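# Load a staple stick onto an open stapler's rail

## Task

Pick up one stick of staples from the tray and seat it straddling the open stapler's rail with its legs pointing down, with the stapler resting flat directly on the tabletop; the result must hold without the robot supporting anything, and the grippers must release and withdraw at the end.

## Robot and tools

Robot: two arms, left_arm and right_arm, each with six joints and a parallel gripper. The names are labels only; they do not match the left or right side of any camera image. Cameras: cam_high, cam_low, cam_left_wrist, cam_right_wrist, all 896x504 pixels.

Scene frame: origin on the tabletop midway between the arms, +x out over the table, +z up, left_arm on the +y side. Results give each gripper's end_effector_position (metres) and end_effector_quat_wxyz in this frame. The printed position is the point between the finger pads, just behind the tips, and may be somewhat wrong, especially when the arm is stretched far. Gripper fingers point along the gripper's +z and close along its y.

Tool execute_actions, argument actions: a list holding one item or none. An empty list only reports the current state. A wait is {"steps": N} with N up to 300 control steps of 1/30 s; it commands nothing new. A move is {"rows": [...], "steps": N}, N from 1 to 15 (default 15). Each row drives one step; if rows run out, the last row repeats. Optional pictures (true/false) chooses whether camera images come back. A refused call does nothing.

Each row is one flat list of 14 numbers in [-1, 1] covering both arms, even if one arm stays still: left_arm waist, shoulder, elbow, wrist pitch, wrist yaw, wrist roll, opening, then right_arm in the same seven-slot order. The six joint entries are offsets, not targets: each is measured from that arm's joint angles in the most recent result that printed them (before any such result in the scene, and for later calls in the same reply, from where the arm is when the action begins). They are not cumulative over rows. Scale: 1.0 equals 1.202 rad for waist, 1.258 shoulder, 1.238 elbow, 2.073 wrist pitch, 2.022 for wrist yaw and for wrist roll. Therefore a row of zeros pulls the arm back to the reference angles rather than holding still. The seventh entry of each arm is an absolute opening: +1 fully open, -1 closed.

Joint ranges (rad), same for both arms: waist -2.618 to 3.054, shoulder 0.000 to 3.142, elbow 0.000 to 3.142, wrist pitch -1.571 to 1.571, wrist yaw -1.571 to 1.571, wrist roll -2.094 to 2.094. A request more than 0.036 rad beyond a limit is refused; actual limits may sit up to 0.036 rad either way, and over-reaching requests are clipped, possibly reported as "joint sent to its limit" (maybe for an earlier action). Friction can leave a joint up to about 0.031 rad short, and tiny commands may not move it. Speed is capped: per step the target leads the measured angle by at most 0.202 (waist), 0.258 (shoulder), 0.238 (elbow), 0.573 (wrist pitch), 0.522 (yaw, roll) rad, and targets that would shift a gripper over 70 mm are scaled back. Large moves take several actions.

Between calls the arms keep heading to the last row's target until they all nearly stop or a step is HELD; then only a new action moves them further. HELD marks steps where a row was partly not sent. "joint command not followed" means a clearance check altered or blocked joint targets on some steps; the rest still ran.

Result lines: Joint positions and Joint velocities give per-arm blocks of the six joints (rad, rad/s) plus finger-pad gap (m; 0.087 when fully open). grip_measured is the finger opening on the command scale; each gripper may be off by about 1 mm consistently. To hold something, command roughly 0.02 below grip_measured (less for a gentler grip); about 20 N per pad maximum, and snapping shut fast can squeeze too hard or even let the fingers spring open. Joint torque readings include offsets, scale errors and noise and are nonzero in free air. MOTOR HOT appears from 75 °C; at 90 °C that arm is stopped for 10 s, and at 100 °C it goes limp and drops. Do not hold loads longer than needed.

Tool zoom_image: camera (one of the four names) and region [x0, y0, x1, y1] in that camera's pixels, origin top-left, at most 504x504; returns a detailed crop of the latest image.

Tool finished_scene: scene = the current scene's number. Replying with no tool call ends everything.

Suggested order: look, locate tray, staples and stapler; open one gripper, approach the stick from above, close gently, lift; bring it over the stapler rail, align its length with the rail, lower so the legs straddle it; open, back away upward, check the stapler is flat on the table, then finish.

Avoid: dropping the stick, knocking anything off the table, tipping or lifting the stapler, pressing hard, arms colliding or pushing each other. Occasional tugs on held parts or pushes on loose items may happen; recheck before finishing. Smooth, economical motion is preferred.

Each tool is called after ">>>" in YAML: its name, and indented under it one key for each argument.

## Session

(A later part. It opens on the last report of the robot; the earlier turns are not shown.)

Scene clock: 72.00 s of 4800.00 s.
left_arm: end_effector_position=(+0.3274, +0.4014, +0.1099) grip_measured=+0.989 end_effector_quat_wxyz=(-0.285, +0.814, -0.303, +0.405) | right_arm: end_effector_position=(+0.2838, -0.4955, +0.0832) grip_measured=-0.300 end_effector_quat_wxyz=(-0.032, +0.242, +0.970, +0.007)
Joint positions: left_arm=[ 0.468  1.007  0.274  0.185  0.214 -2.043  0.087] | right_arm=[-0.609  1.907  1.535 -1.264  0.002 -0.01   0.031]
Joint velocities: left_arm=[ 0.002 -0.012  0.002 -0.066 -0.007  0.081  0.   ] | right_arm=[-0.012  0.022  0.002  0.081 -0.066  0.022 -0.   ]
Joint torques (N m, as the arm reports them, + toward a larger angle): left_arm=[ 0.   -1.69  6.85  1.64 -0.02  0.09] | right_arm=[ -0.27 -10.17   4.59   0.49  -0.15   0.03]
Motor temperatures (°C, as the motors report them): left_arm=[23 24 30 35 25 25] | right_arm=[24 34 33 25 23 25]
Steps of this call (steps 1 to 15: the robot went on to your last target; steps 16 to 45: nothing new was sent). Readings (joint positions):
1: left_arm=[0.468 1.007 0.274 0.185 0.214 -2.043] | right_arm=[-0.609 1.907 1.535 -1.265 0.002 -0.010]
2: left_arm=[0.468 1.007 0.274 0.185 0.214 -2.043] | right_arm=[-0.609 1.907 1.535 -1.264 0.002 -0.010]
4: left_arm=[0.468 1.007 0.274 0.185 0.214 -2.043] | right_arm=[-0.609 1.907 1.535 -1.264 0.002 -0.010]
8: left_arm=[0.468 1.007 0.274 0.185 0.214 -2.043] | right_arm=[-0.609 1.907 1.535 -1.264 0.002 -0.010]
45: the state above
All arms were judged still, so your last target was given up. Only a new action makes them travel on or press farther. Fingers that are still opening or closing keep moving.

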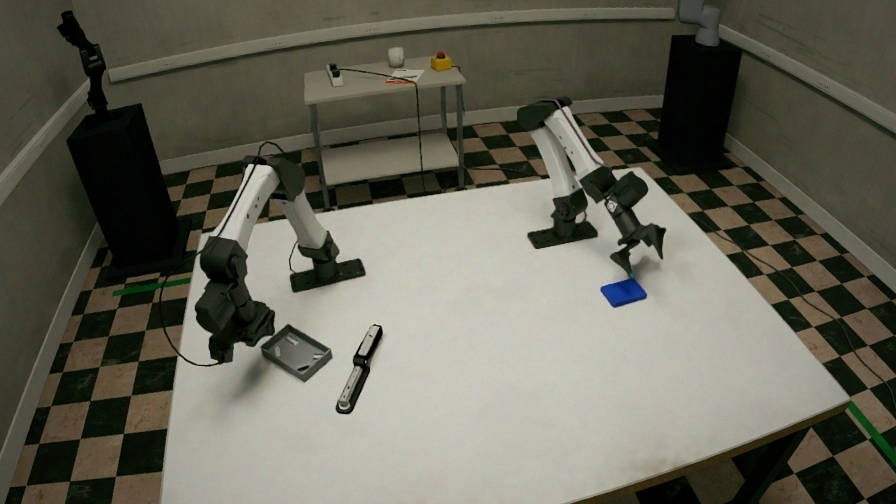

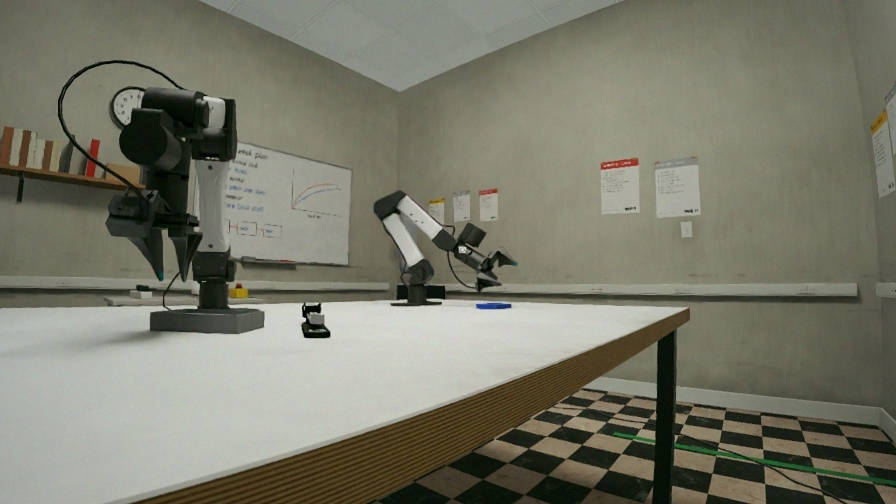

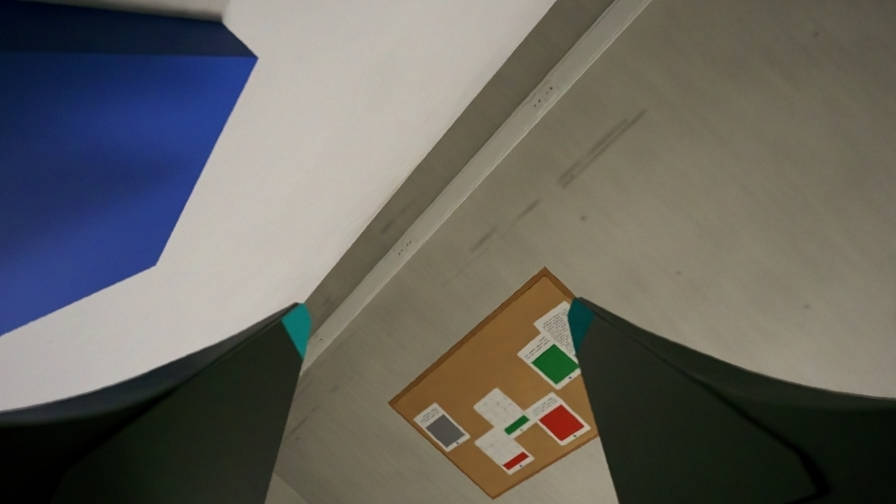

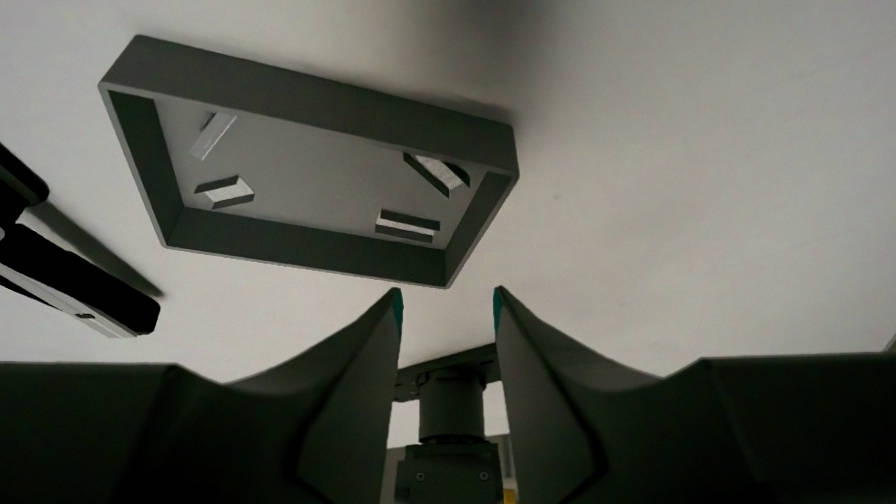

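>>> execute_actions:
  actions:
    - {"rows":[[0,0,0,0,0,0,1,0.19,0.06,0.085,-0.02,0,0,0.25]]}
  pictures: false

>>> execute_actions:
  actions:
    - {"steps":45}

Scene clock: 108.53 s of 4800.00 s.
left_arm: end_effector_position=(+0.3274, +0.4014, +0.1099) grip_measured=+0.989 end_effector_quat_wxyz=(-0.285, +0.814, -0.303, +0.405) | right_arm: end_effector_position=(+0.3230, -0.4341, +0.0800) grip_measured=+0.250 end_effector_quat_wxyz=(-0.039, +0.128, +0.991, +0.007)
Joint positions: left_arm=[ 0.468  1.007  0.274  0.185  0.214 -2.043  0.087] | right_arm=[-0.378  1.975  1.612 -1.288 -0.003 -0.009  0.055]
Joint velocities: left_arm=[ 0.002 -0.017 -0.012  0.007  0.007 -0.037 -0.001] | right_arm=[ 0.007  0.017 -0.012 -0.095 -0.037  0.037  0.   ]
Joint torques (N m, as the arm reports them, + toward a larger angle): left_arm=[-0.01 -1.63  6.9   1.64 -0.02  0.11] | right_arm=[-0.59 -8.53  8.99  0.09 -0.11  0.01]
Motor temperatures (°C, as the motors report them): left_arm=[23 24 31 37 25 25] | right_arm=[24 36 31 25 23 25]
Steps of this call (steps 1 to 90: nothing new was sent; then 33.03 s passed at rest; steps 91 to 105: all 15 steps of this action). Readings (joint positions):
91: left_arm=[0.468 1.007 0.274 0.185 0.214 -2.043] | right_arm=[-0.591 1.916 1.549 -1.277 0.010 -0.009]
92: left_arm=[0.468 1.007 0.274 0.185 0.214 -2.043] | right_arm=[-0.552 1.933 1.575 -1.287 0.017 -0.009]
94: left_arm=[0.468 1.007 0.274 0.185 0.214 -2.043] | right_arm=[-0.444 1.961 1.608 -1.282 0.015 -0.009]
98: left_arm=[0.468 1.007 0.274 0.185 0.214 -2.043] | right_arm=[-0.347 1.975 1.612 -1.283 -0.004 -0.009]
105: the state above

Scene clock: 110.03 s of 4800.00 s.
left_arm: end_effector_position=(+0.3274, +0.4014, +0.1099) grip_measured=+0.989 end_effector_quat_wxyz=(-0.285, +0.814, -0.303, +0.405) | right_arm: end_effector_position=(+0.3228, -0.4340, +0.0801) grip_measured=+0.250 end_effector_quat_wxyz=(-0.040, +0.128, +0.991, +0.007)
Joint positions: left_arm=[ 0.468  1.007  0.274  0.185  0.214 -2.043  0.087] | right_arm=[-0.378  1.975  1.612 -1.289 -0.003 -0.009  0.055]
Joint velocities: left_arm=[-0.002  0.002 -0.017 -0.051 -0.11  -0.037  0.   ] | right_arm=[-0.012 -0.007  0.007 -0.007 -0.007  0.037  0.   ]
Joint torques (N m, as the arm reports them, + toward a larger angle): left_arm=[ 0.06 -1.62  6.84  1.66 -0.01  0.1 ] | right_arm=[-0.57 -8.49  8.96  0.09 -0.11  0.01]
Motor temperatures (°C, as the motors report them): left_arm=[23 24 32 37 25 25] | right_arm=[24 36 31 25 23 25]
Steps of this call (steps 1 to 15: the robot went on to your last target; steps 16 to 45: nothing new was sent). Readings (joint positions):
1: left_arm=[0.468 1.007 0.274 0.185 0.214 -2.043] | right_arm=[-0.378 1.975 1.612 -1.288 -0.003 -0.009]
2: left_arm=[0.468 1.007 0.274 0.185 0.214 -2.043] | right_arm=[-0.378 1.975 1.612 -1.288 -0.003 -0.009]
4: left_arm=[0.468 1.007 0.274 0.185 0.214 -2.043] | right_arm=[-0.378 1.975 1.612 -1.289 -0.003 -0.009]
8: left_arm=[0.468 1.007 0.274 0.185 0.214 -2.043] | right_arm=[-0.378 1.975 1.612 -1.289 -0.003 -0.009]
45: the state above
All arms were judged still, so your last target was given up. Only a new action makes them travel on or press farther. Fingers that are still opening or closing keep moving.

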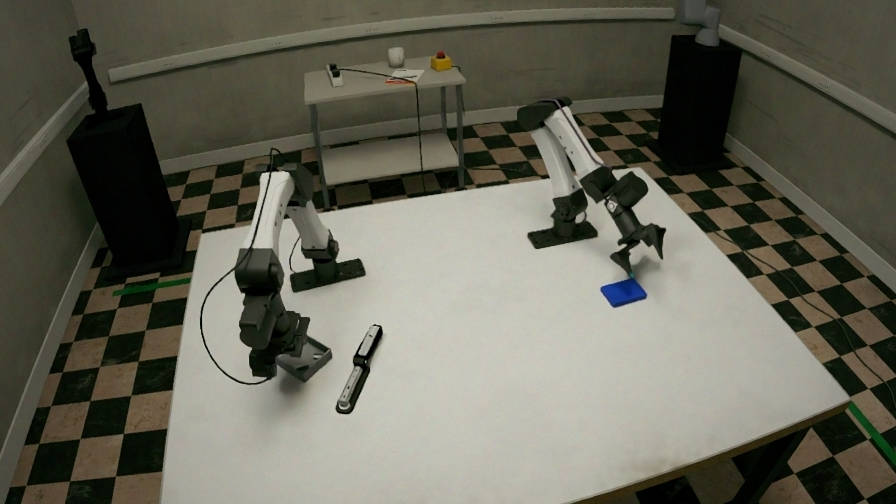

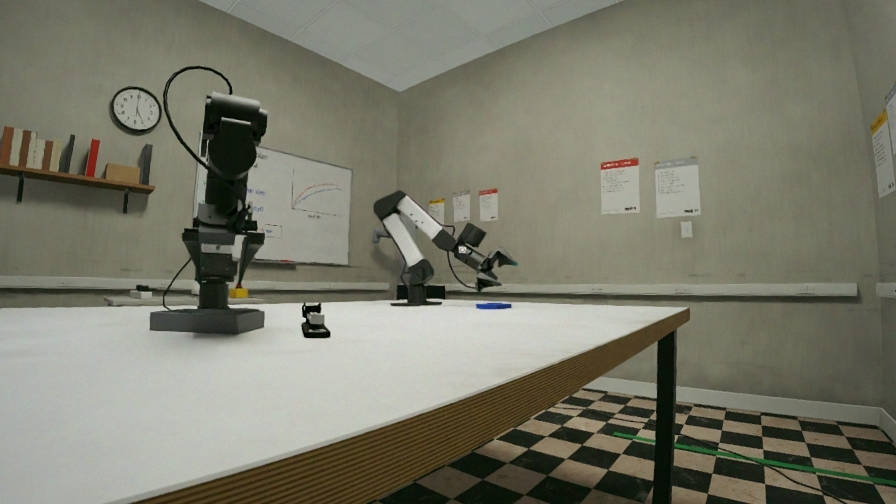

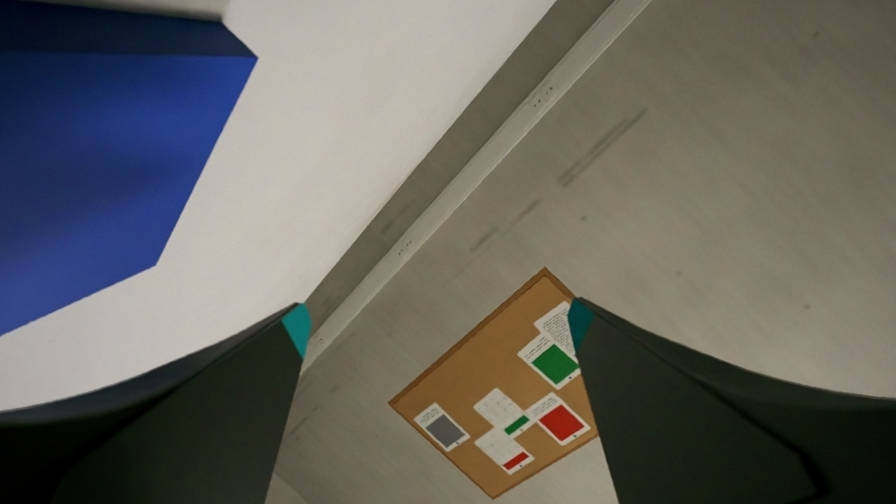

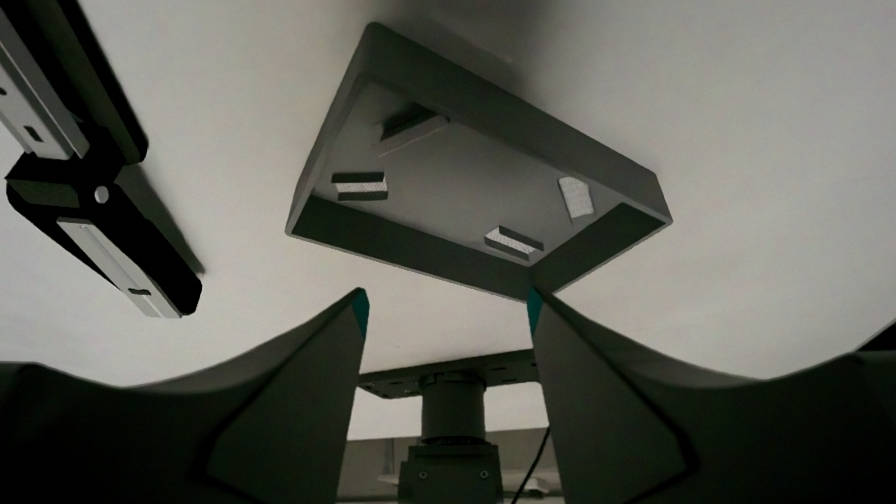

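>>> execute_actions:
  actions:
    - {"rows":[[0,0,0,0,0,0,1,0.04,0.08,0.08,-0.0,0,0.22,0.25]]}
  pictures: false

>>> execute_actions:
  actions:
    - {"steps":45}

Scene clock: 117.63 s of 4800.00 s.
left_arm: end_effector_position=(+0.3274, +0.4014, +0.1099) grip_measured=+0.989 end_effector_quat_wxyz=(-0.285, +0.814, -0.303, +0.405) | right_arm: end_effector_position=(+0.3486, -0.4074, +0.0633) grip_measured=+0.250 end_effector_quat_wxyz=(-0.054, +0.310, +0.949, -0.005)
Joint positions: left_arm=[ 0.468  1.007  0.274  0.185  0.214 -2.043  0.087] | right_arm=[-0.33   2.073  1.682 -1.289 -0.001  0.412  0.055]
Joint velocities: left_arm=[ 0.002 -0.017 -0.002 -0.037 -0.022 -0.051 -0.   ] | right_arm=[ 0.002  0.002 -0.007  0.11  -0.066  0.125 -0.   ]
Joint torques (N m, as the arm reports them, + toward a larger angle): left_arm=[ 0.   -1.62  6.8   1.66 -0.01  0.1 ] | right_arm=[-0.21 -9.51  8.96  0.19 -0.14  0.13]
Motor temperatures (°C, as the motors report them): left_arm=[23 24 32 37 25 25] | right_arm=[24 35 32 25 23 25]
Steps of this call (steps 1 to 90: nothing new was sent; then 4.10 s passed at rest; steps 91 to 105: all 15 steps of this action). Readings (joint positions):
91: left_arm=[0.468 1.007 0.274 0.185 0.214 -2.043] | right_arm=[-0.374 1.987 1.627 -1.300 -0.002 0.058]
92: left_arm=[0.468 1.007 0.274 0.185 0.214 -2.043] | right_arm=[-0.367 2.007 1.653 -1.303 -0.001 0.133]
94: left_arm=[0.468 1.007 0.274 0.185 0.214 -2.043] | right_arm=[-0.348 2.044 1.681 -1.291 -0.001 0.240]
98: left_arm=[0.468 1.007 0.274 0.185 0.214 -2.043] | right_arm=[-0.330 2.072 1.682 -1.289 -0.001 0.351]
105: the state above

Scene clock: 119.13 s of 4800.00 s.
left_arm: end_effector_position=(+0.3274, +0.4014, +0.1099) grip_measured=+0.989 end_effector_quat_wxyz=(-0.285, +0.814, -0.303, +0.405) | right_arm: end_effector_position=(+0.3490, -0.4069, +0.0633) grip_measured=+0.250 end_effector_quat_wxyz=(-0.054, +0.318, +0.947, -0.005)
Joint positions: left_arm=[ 0.468  1.007  0.274  0.185  0.214 -2.043  0.087] | right_arm=[-0.33   2.073  1.682 -1.289 -0.001  0.428  0.055]
Joint velocities: left_arm=[ 0.002  0.007 -0.002  0.007  0.037 -0.022 -0.001] | right_arm=[-0.007 -0.012  0.007  0.051  0.007  0.007 -0.   ]
Joint torques (N m, as the arm reports them, + toward a larger angle): left_arm=[-0.02 -1.7   6.9   1.63 -0.01  0.09] | right_arm=[-0.22 -9.52  8.99  0.18 -0.14  0.11]
Motor temperatures (°C, as the motors report them): left_arm=[23 24 32 37 25 25] | right_arm=[24 35 32 25 23 25]
Steps of this call (steps 1 to 30: the robot went on to your last target; steps 31 to 45: nothing new was sent). Readings (joint positions):
1: left_arm=[0.468 1.007 0.274 0.185 0.214 -2.043] | right_arm=[-0.330 2.073 1.682 -1.289 -0.001 0.415]
2: left_arm=[0.468 1.007 0.274 0.185 0.214 -2.043] | right_arm=[-0.330 2.073 1.682 -1.289 -0.001 0.418]
4: left_arm=[0.468 1.007 0.274 0.185 0.214 -2.043] | right_arm=[-0.330 2.073 1.682 -1.289 -0.001 0.422]
8: left_arm=[0.468 1.007 0.274 0.185 0.214 -2.043] | right_arm=[-0.330 2.073 1.682 -1.289 -0.001 0.425]
45: the state above
All arms were judged still, so your last target was given up. Only a new action makes them travel on or press farther. Fingers that are still opening or closing keep moving.

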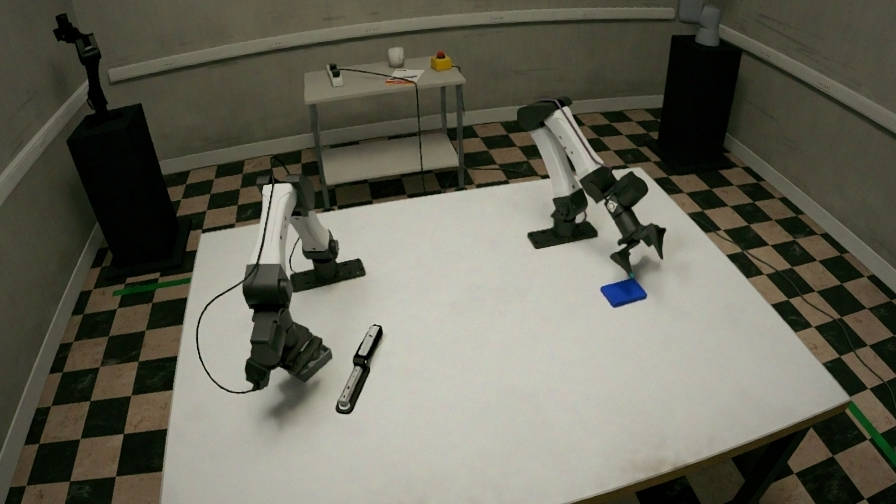

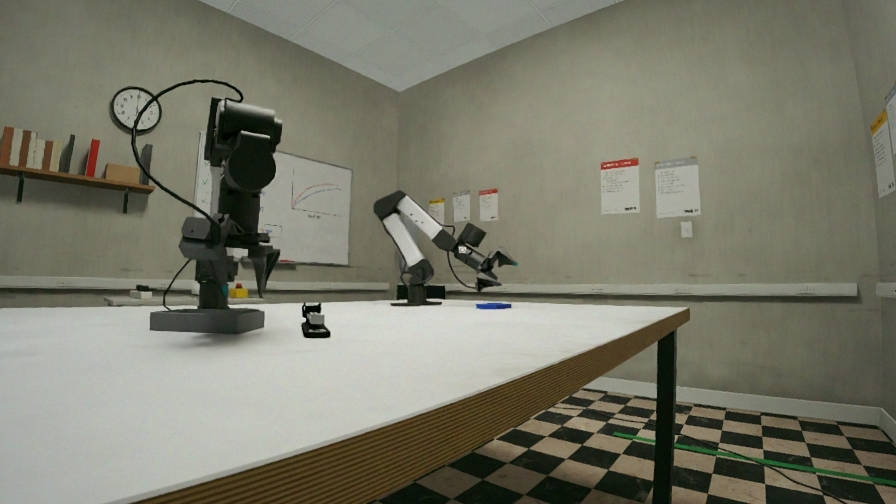

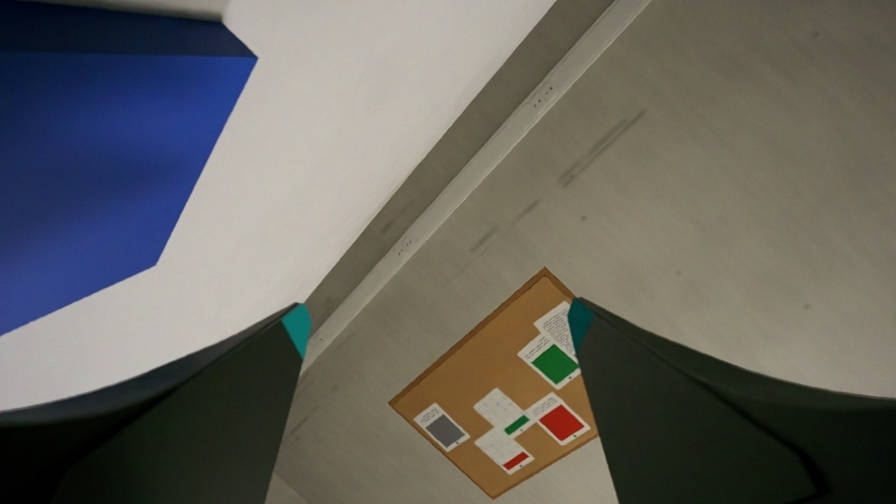

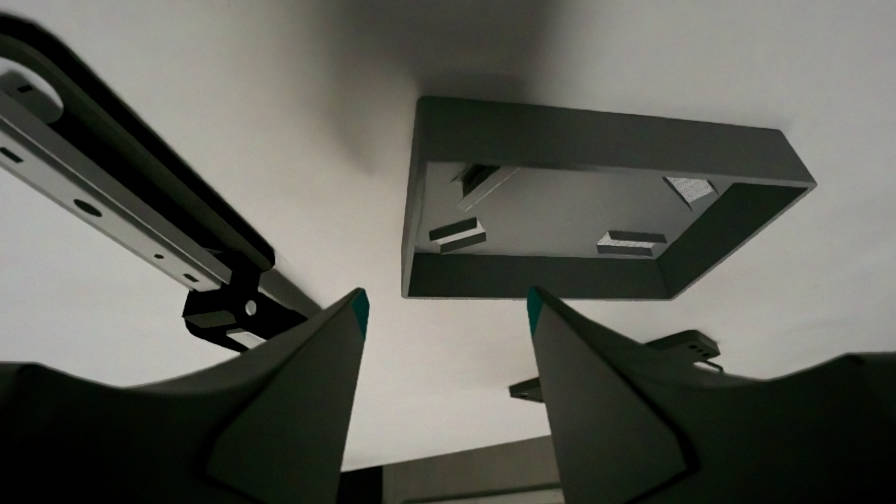

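>>> execute_actions:
  actions:
    - {"rows":[[0,0,0,0,0,0,1,0,0,0,0.05,0,-0.44,0.25]]}
  pictures: false

>>> execute_actions:
  actions:
    - {"steps":45}

Scene clock: 124.13 s of 4800.00 s.
left_arm: end_effector_position=(+0.3274, +0.4014, +0.1099) grip_measured=+0.989 end_effector_quat_wxyz=(-0.285, +0.814, -0.303, +0.405) | right_arm: end_effector_position=(+0.3614, -0.4445, +0.0587) grip_measured=+0.250 end_effector_quat_wxyz=(-0.012, -0.096, +0.995, +0.004)
Joint positions: left_arm=[ 0.468  1.007  0.274  0.185  0.214 -2.043  0.087] | right_arm=[-0.33   2.073  1.682 -1.205 -0.001 -0.411  0.055]
Joint velocities: left_arm=[ 0.007 -0.022  0.007  0.037  0.022  0.022  0.002] | right_arm=[-0.012 -0.002 -0.012  0.022 -0.037 -0.33   0.001]
Joint torques (N m, as the arm reports them, + toward a larger angle): left_arm=[ 0.05 -1.56  6.86  1.66 -0.01  0.1 ] | right_arm=[-0.33 -9.91  6.65  0.59 -0.18 -0.05]
Motor temperatures (°C, as the motors report them): left_arm=[23 24 32 37 25 25] | right_arm=[24 35 33 25 23 25]
Steps of this call (steps 1 to 90: nothing new was sent; then 1.50 s passed at rest; steps 91 to 105: all 15 steps of this action). Readings (joint positions):
91: left_arm=[0.468 1.007 0.274 0.185 0.214 -2.043] | right_arm=[-0.330 2.073 1.682 -1.283 -0.001 0.350]
92: left_arm=[0.468 1.007 0.274 0.185 0.214 -2.043] | right_arm=[-0.330 2.073 1.682 -1.268 -0.001 0.251]
94: left_arm=[0.468 1.007 0.274 0.185 0.214 -2.043] | right_arm=[-0.330 2.073 1.682 -1.241 -0.001 0.053]
98: left_arm=[0.468 1.007 0.274 0.185 0.214 -2.043] | right_arm=[-0.330 2.073 1.682 -1.216 -0.001 -0.246]
105: the state above

Scene clock: 125.63 s of 4800.00 s.
left_arm: end_effector_position=(+0.3274, +0.4014, +0.1099) grip_measured=+0.989 end_effector_quat_wxyz=(-0.285, +0.814, -0.303, +0.405) | right_arm: end_effector_position=(+0.3623, -0.4463, +0.0586) grip_measured=+0.250 end_effector_quat_wxyz=(-0.010, -0.117, +0.993, +0.004)
Joint positions: left_arm=[ 0.468  1.007  0.274  0.185  0.214 -2.043  0.087] | right_arm=[-0.33   2.073  1.682 -1.203 -0.001 -0.454  0.055]
Joint velocities: left_arm=[ 0.007  0.017 -0.017  0.037  0.007  0.007 -0.001] | right_arm=[ 0.007  0.012 -0.017 -0.051  0.022  0.007 -0.001]
Joint torques (N m, as the arm reports them, + toward a larger angle): left_arm=[ 0.01 -1.58  6.85  1.66 -0.01  0.1 ] | right_arm=[-0.3  -9.88  6.63  0.59 -0.18 -0.07]
Motor temperatures (°C, as the motors report them): left_arm=[23 24 32 37 25 25] | right_arm=[24 35 33 25 23 25]
Steps of this call (steps 1 to 30: the robot went on to your last target; steps 31 to 45: nothing new was sent). Readings (joint positions):
1: left_arm=[0.468 1.007 0.274 0.185 0.214 -2.043] | right_arm=[-0.330 2.073 1.682 -1.204 -0.001 -0.420]
2: left_arm=[0.468 1.007 0.274 0.185 0.214 -2.043] | right_arm=[-0.330 2.073 1.682 -1.204 -0.001 -0.426]
4: left_arm=[0.468 1.007 0.274 0.185 0.214 -2.043] | right_arm=[-0.330 2.073 1.682 -1.204 -0.001 -0.436]
8: left_arm=[0.468 1.007 0.274 0.185 0.214 -2.043] | right_arm=[-0.330 2.073 1.682 -1.203 -0.001 -0.447]
45: the state above
All arms were judged still, so your last target was given up. Only a new action makes them travel on or press farther. Fingers that are still opening or closing keep moving.

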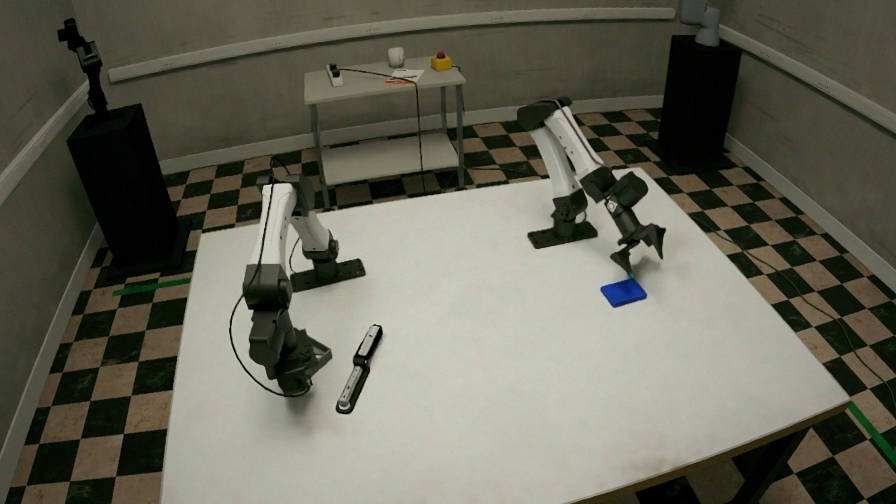

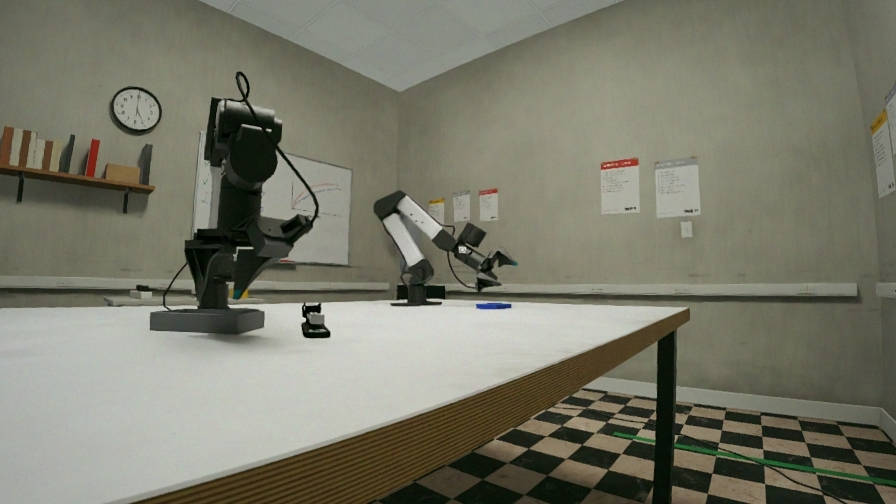

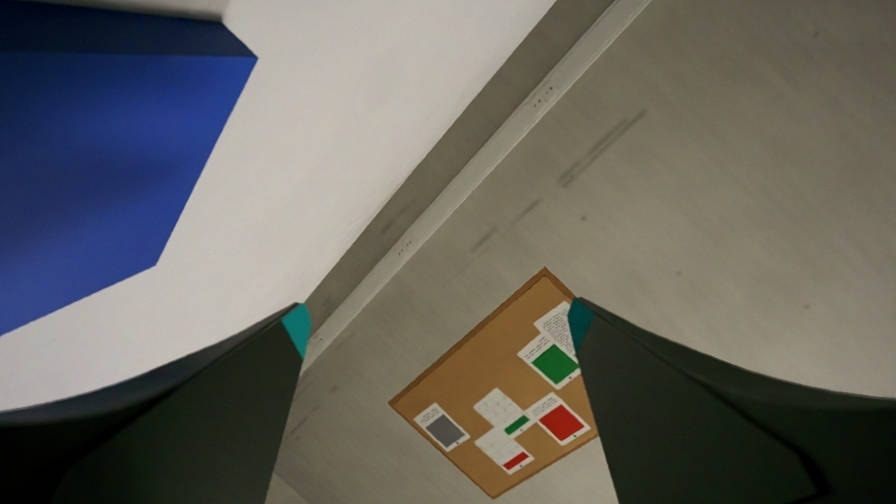

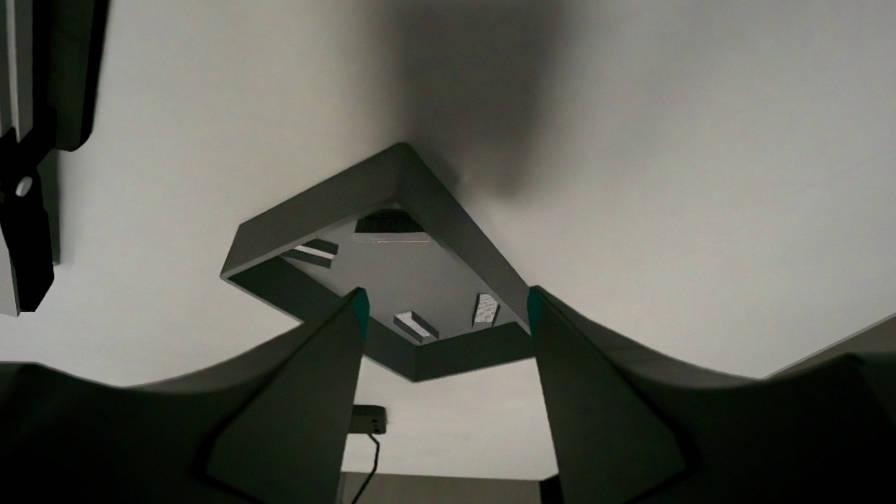

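>>> execute_actions:
  actions:
    - {"rows":[[0,0,0,0,0,0,1,0.05,0.05,-0.04,0.055,0,0,0.0]]}
  pictures: false

>>> execute_actions:
  actions:
    - {"steps":45}

Scene clock: 132.23 s of 4800.00 s.
left_arm: end_effector_position=(+0.3274, +0.4014, +0.1099) grip_measured=+0.989 end_effector_quat_wxyz=(-0.285, +0.814, -0.303, +0.405) | right_arm: end_effector_position=(+0.3743, -0.4301, +0.0370) grip_measured=+0.000 end_effector_quat_wxyz=(-0.011, -0.147, +0.989, -0.002)
Joint positions: left_arm=[ 0.468  1.007  0.274  0.185  0.214 -2.043  0.087] | right_arm=[-0.273  2.116  1.661 -1.136  0.011 -0.457  0.044]
Joint velocities: left_arm=[-0.002  0.007 -0.007  0.022 -0.007 -0.007 -0.001] | right_arm=[-0.007  0.002  0.017 -0.051  0.022  0.066  0.001]
Joint torques (N m, as the arm reports them, + toward a larger angle): left_arm=[ 0.05 -1.65  6.81  1.65 -0.01  0.1 ] | right_arm=[-0.09 -8.65  4.06  0.92 -0.29  0.06]
Motor temperatures (°C, as the motors report them): left_arm=[23 24 32 37 25 25] | right_arm=[24 36 33 25 23 25]
Steps of this call (steps 1 to 90: nothing new was sent; then 3.10 s passed at rest; steps 91 to 105: all 15 steps of this action). Readings (joint positions):
91: left_arm=[0.468 1.007 0.274 0.185 0.214 -2.043] | right_arm=[-0.326 2.076 1.679 -1.193 0.001 -0.454]
92: left_arm=[0.468 1.007 0.274 0.185 0.214 -2.043] | right_arm=[-0.318 2.082 1.675 -1.175 0.001 -0.454]
94: left_arm=[0.468 1.007 0.274 0.185 0.214 -2.043] | right_arm=[-0.293 2.104 1.667 -1.146 0.001 -0.454]
98: left_arm=[0.468 1.007 0.274 0.185 0.214 -2.043] | right_arm=[-0.273 2.116 1.661 -1.136 0.011 -0.457]
105: the state above

Scene clock: 133.73 s of 4800.00 s.
left_arm: end_effector_position=(+0.3274, +0.4014, +0.1099) grip_measured=+0.989 end_effector_quat_wxyz=(-0.285, +0.814, -0.303, +0.405) | right_arm: end_effector_position=(+0.3743, -0.4301, +0.0370) grip_measured=+0.000 end_effector_quat_wxyz=(-0.011, -0.147, +0.989, -0.002)
Joint positions: left_arm=[ 0.468  1.007  0.274  0.185  0.214 -2.043  0.087] | right_arm=[-0.273  2.116  1.661 -1.136  0.011 -0.457  0.044]
Joint velocities: left_arm=[-0.007 -0.027  0.012 -0.051 -0.022  0.037 -0.001] | right_arm=[ 0.007  0.002  0.012 -0.007 -0.066  0.007 -0.001]
Joint torques (N m, as the arm reports them, + toward a larger angle): left_arm=[ 0.   -1.63  6.92  1.67  0.    0.11] | right_arm=[-0.07 -8.66  4.1   0.92 -0.29  0.05]
Motor temperatures (°C, as the motors report them): left_arm=[23 24 32 38 25 25] | right_arm=[24 36 33 25 23 25]
Steps of this call (steps 1 to 15: the robot went on to your last target; steps 16 to 45: nothing new was sent). Readings (joint positions):
1: left_arm=[0.468 1.007 0.274 0.185 0.214 -2.043] | right_arm=[-0.273 2.116 1.661 -1.136 0.011 -0.457]
2: left_arm=[0.468 1.007 0.274 0.185 0.214 -2.043] | right_arm=[-0.273 2.116 1.661 -1.136 0.011 -0.457]
4: left_arm=[0.468 1.007 0.274 0.185 0.214 -2.043] | right_arm=[-0.273 2.116 1.661 -1.136 0.011 -0.457]
8: left_arm=[0.468 1.007 0.274 0.185 0.214 -2.043] | right_arm=[-0.273 2.116 1.661 -1.136 0.011 -0.457]
45: the state above
All arms were judged still, so your last target was given up. Only a new action makes them travel on or press farther. Fingers that are still opening or closing keep moving.

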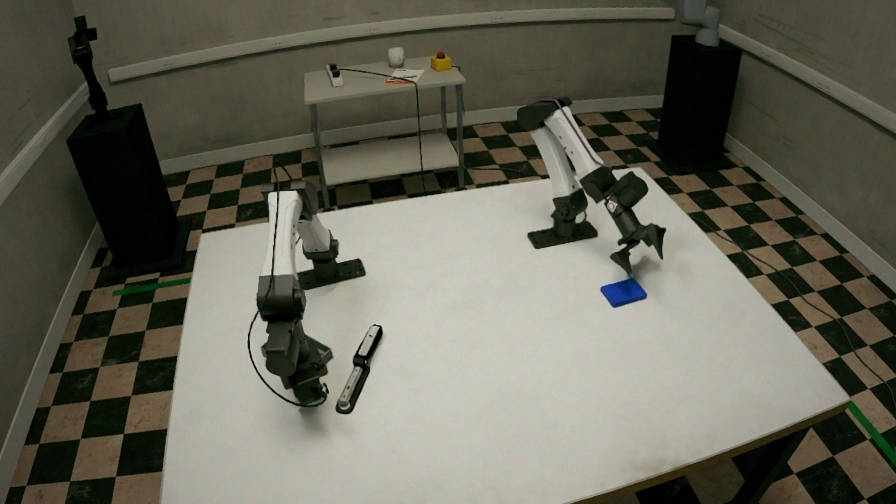

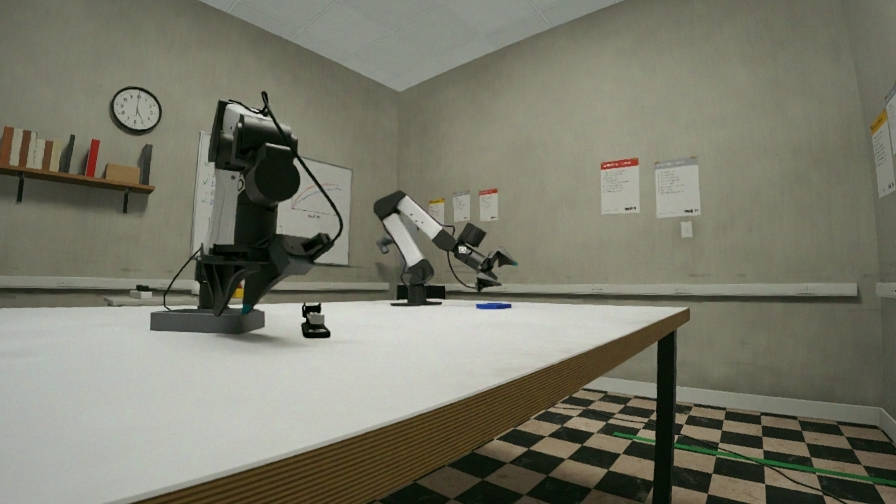

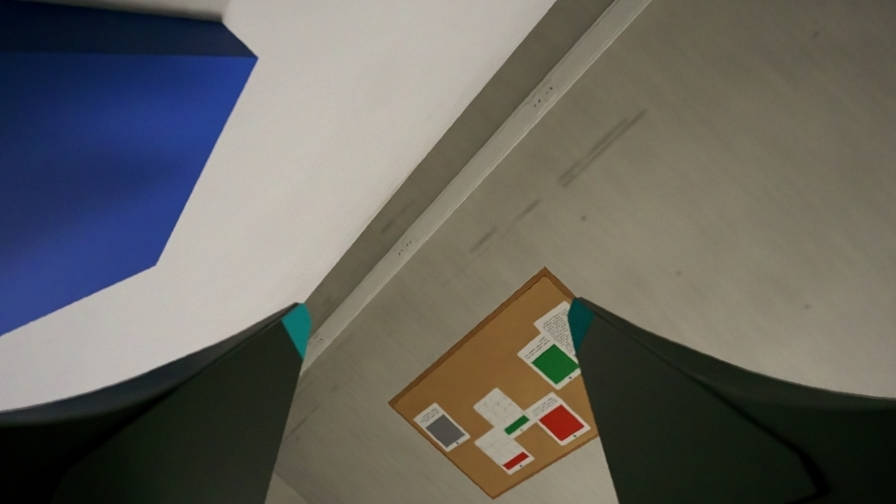

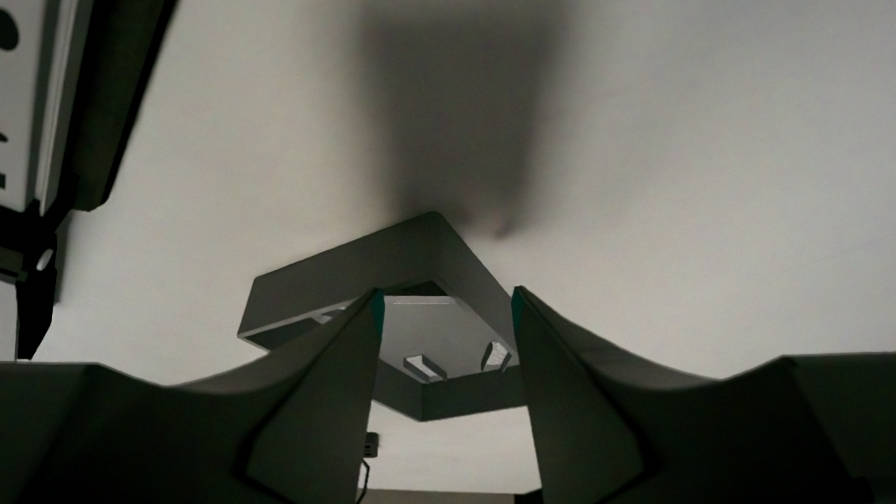

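>>> execute_actions:
  actions:
    - {"rows":[[0,0,0,0,0,0,1,0,-0.04,0,-0.025,0,0,-1]],"steps":15}
  pictures: false

>>> execute_actions:
  actions:
    - {"rows":[[0,0,0,0,0,0,1,0,0.09,-0.04,0.08,0,0,-1]]}
  pictures: false

>>> execute_actions:
  actions:
    - {"steps":30}

Scene clock: 142.03 s of 4800.00 s.
left_arm: end_effector_position=(+0.3274, +0.4014, +0.1099) grip_measured=+0.989 end_effector_quat_wxyz=(-0.285, +0.814, -0.303, +0.405) | right_arm: end_effector_position=(+0.3679, -0.4285, +0.0484) grip_measured=-1.000 end_effector_quat_wxyz=(-0.013, -0.147, +0.989, +0.000)
Joint positions: left_arm=[ 0.468  1.007  0.274  0.185  0.214 -2.043  0.087] | right_arm=[-0.273  2.087  1.661 -1.171  0.008 -0.456  0.   ]
Joint velocities: left_arm=[-0.012 -0.002 -0.017 -0.037  0.022  0.022 -0.001] | right_arm=[-0.007 -0.012 -0.007  0.095  0.007  0.051  0.   ]
Joint torques (N m, as the arm reports them, + toward a larger angle): left_arm=[-0.06 -1.65  6.82  1.65  0.02  0.11] | right_arm=[ -0.21 -11.61   6.6    0.21  -0.15   0.02]
Motor temperatures (°C, as the motors report them): left_arm=[23 24 32 38 25 25] | right_arm=[24 35 32 25 23 25]
Steps of this call (steps 1 to 90: nothing new was sent; then 4.80 s passed at rest; steps 91 to 105: all 15 steps of this action). Readings (joint positions):
91: left_arm=[0.468 1.007 0.274 0.185 0.214 -2.043] | right_arm=[-0.273 2.112 1.661 -1.141 0.008 -0.456]
92: left_arm=[0.468 1.007 0.274 0.185 0.214 -2.043] | right_arm=[-0.273 2.107 1.661 -1.150 0.008 -0.456]
94: left_arm=[0.468 1.007 0.274 0.185 0.214 -2.043] | right_arm=[-0.273 2.097 1.661 -1.159 0.008 -0.456]
98: left_arm=[0.468 1.007 0.274 0.185 0.214 -2.043] | right_arm=[-0.273 2.087 1.661 -1.167 0.008 -0.456]
105: the state above

Scene clock: 142.53 s of 4800.00 s.
left_arm: end_effector_position=(+0.3274, +0.4014, +0.1099) grip_measured=+0.989 end_effector_quat_wxyz=(-0.285, +0.814, -0.303, +0.405) | right_arm: end_effector_position=(+0.3847, -0.4306, +0.0101) grip_measured=-1.000 end_effector_quat_wxyz=(-0.008, -0.147, +0.989, -0.002)
Joint positions: left_arm=[ 0.468  1.007  0.274  0.185  0.214 -2.043  0.087] | right_arm=[-0.271  2.176  1.648 -1.056  0.009 -0.455  0.   ]
Joint velocities: left_arm=[-0.012 -0.017  0.012  0.007  0.051  0.022 -0.   ] | right_arm=[-0.002  0.007  0.002 -0.051  0.051  0.037  0.   ]
Joint torques (N m, as the arm reports them, + toward a larger angle): left_arm=[-0.01 -1.51  6.82  1.66 -0.01  0.09] | right_arm=[-0.47 -8.75  3.37  0.97 -0.2   0.01]
Motor temperatures (°C, as the motors report them): left_arm=[23 24 32 38 25 25] | right_arm=[24 35 32 25 23 25]
Steps of this call (steps 1 to 15: all 15 steps of this action). Readings (joint positions):
1: left_arm=[0.468 1.007 0.274 0.185 0.214 -2.043] | right_arm=[-0.273 2.095 1.659 -1.159 0.008 -0.456]
2: left_arm=[0.468 1.007 0.274 0.185 0.214 -2.043] | right_arm=[-0.273 2.110 1.659 -1.132 0.008 -0.456]
4: left_arm=[0.468 1.007 0.274 0.185 0.214 -2.043] | right_arm=[-0.273 2.155 1.654 -1.082 0.008 -0.456]
8: left_arm=[0.468 1.007 0.274 0.185 0.214 -2.043] | right_arm=[-0.271 2.176 1.648 -1.058 0.009 -0.455]
15: the state above

Scene clock: 143.53 s of 4800.00 s.
left_arm: end_effector_position=(+0.3274, +0.4014, +0.1099) grip_measured=+0.989 end_effector_quat_wxyz=(-0.285, +0.814, -0.303, +0.405) | right_arm: end_effector_position=(+0.3847, -0.4306, +0.0101) grip_measured=-1.000 end_effector_quat_wxyz=(-0.008, -0.147, +0.989, -0.002)
Joint positions: left_arm=[ 0.468  1.007  0.274  0.185  0.214 -2.043  0.087] | right_arm=[-0.271  2.176  1.648 -1.056  0.009 -0.455  0.   ]
Joint velocities: left_arm=[ 0.007 -0.007 -0.022  0.022 -0.007  0.007 -0.001] | right_arm=[ 0.002  0.007 -0.012 -0.066 -0.022 -0.037  0.   ]
Joint torques (N m, as the arm reports them, + toward a larger angle): left_arm=[ 0.04 -1.67  6.95  1.65 -0.01  0.09] | right_arm=[-0.48 -8.7   3.35  0.96 -0.19  0.01]
Motor temperatures (°C, as the motors report them): left_arm=[23 24 32 38 25 25] | right_arm=[24 35 32 25 23 25]
Steps of this call (steps 1 to 15: the robot went on to your last target; steps 16 to 30: nothing new was sent). Readings (joint positions):
1: left_arm=[0.468 1.007 0.274 0.185 0.214 -2.043] | right_arm=[-0.271 2.176 1.648 -1.056 0.009 -0.455]
2: left_arm=[0.468 1.007 0.274 0.185 0.214 -2.043] | right_arm=[-0.271 2.176 1.648 -1.056 0.009 -0.455]
4: left_arm=[0.468 1.007 0.274 0.185 0.214 -2.043] | right_arm=[-0.271 2.176 1.648 -1.056 0.009 -0.455]
8: left_arm=[0.468 1.007 0.274 0.185 0.214 -2.043] | right_arm=[-0.271 2.176 1.648 -1.056 0.009 -0.455]
30: the state above
All arms were judged still, so your last target was given up. Only a new action makes them travel on or press farther. Fingers that are still opening or closing keep moving.

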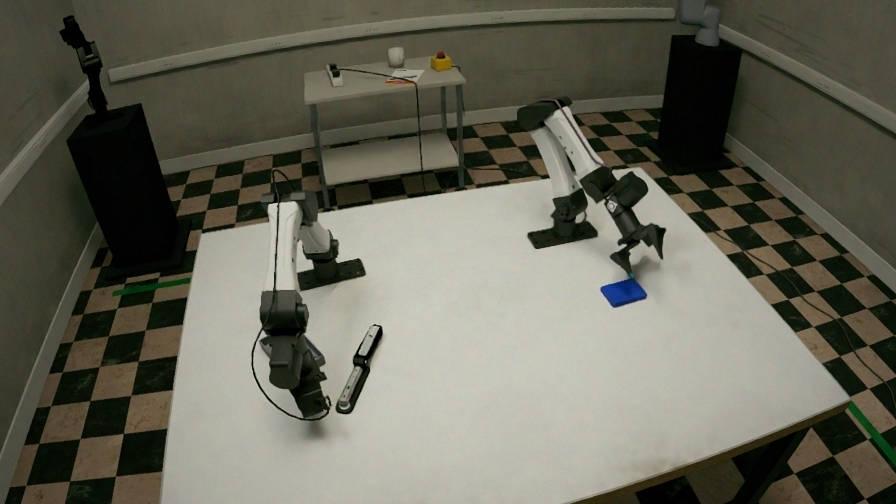

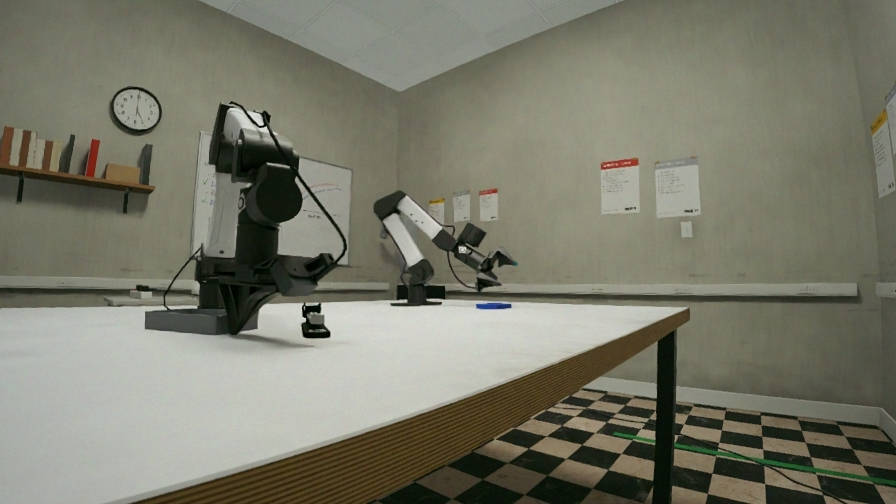

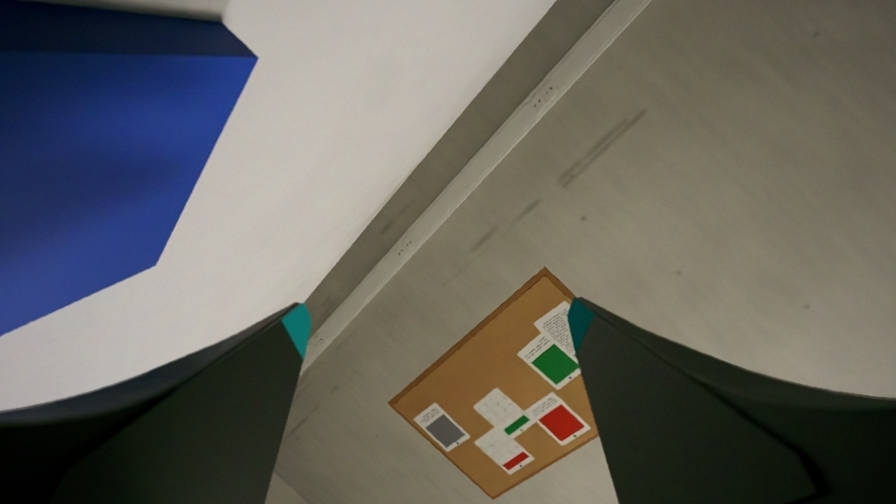

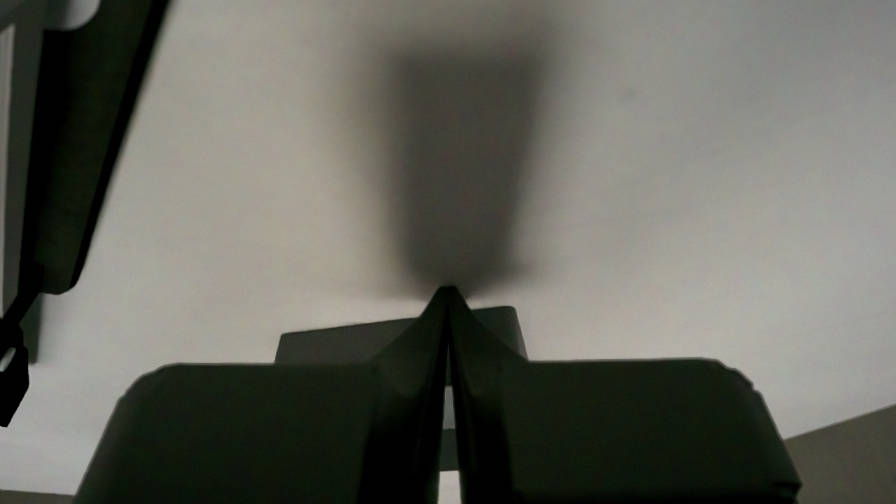

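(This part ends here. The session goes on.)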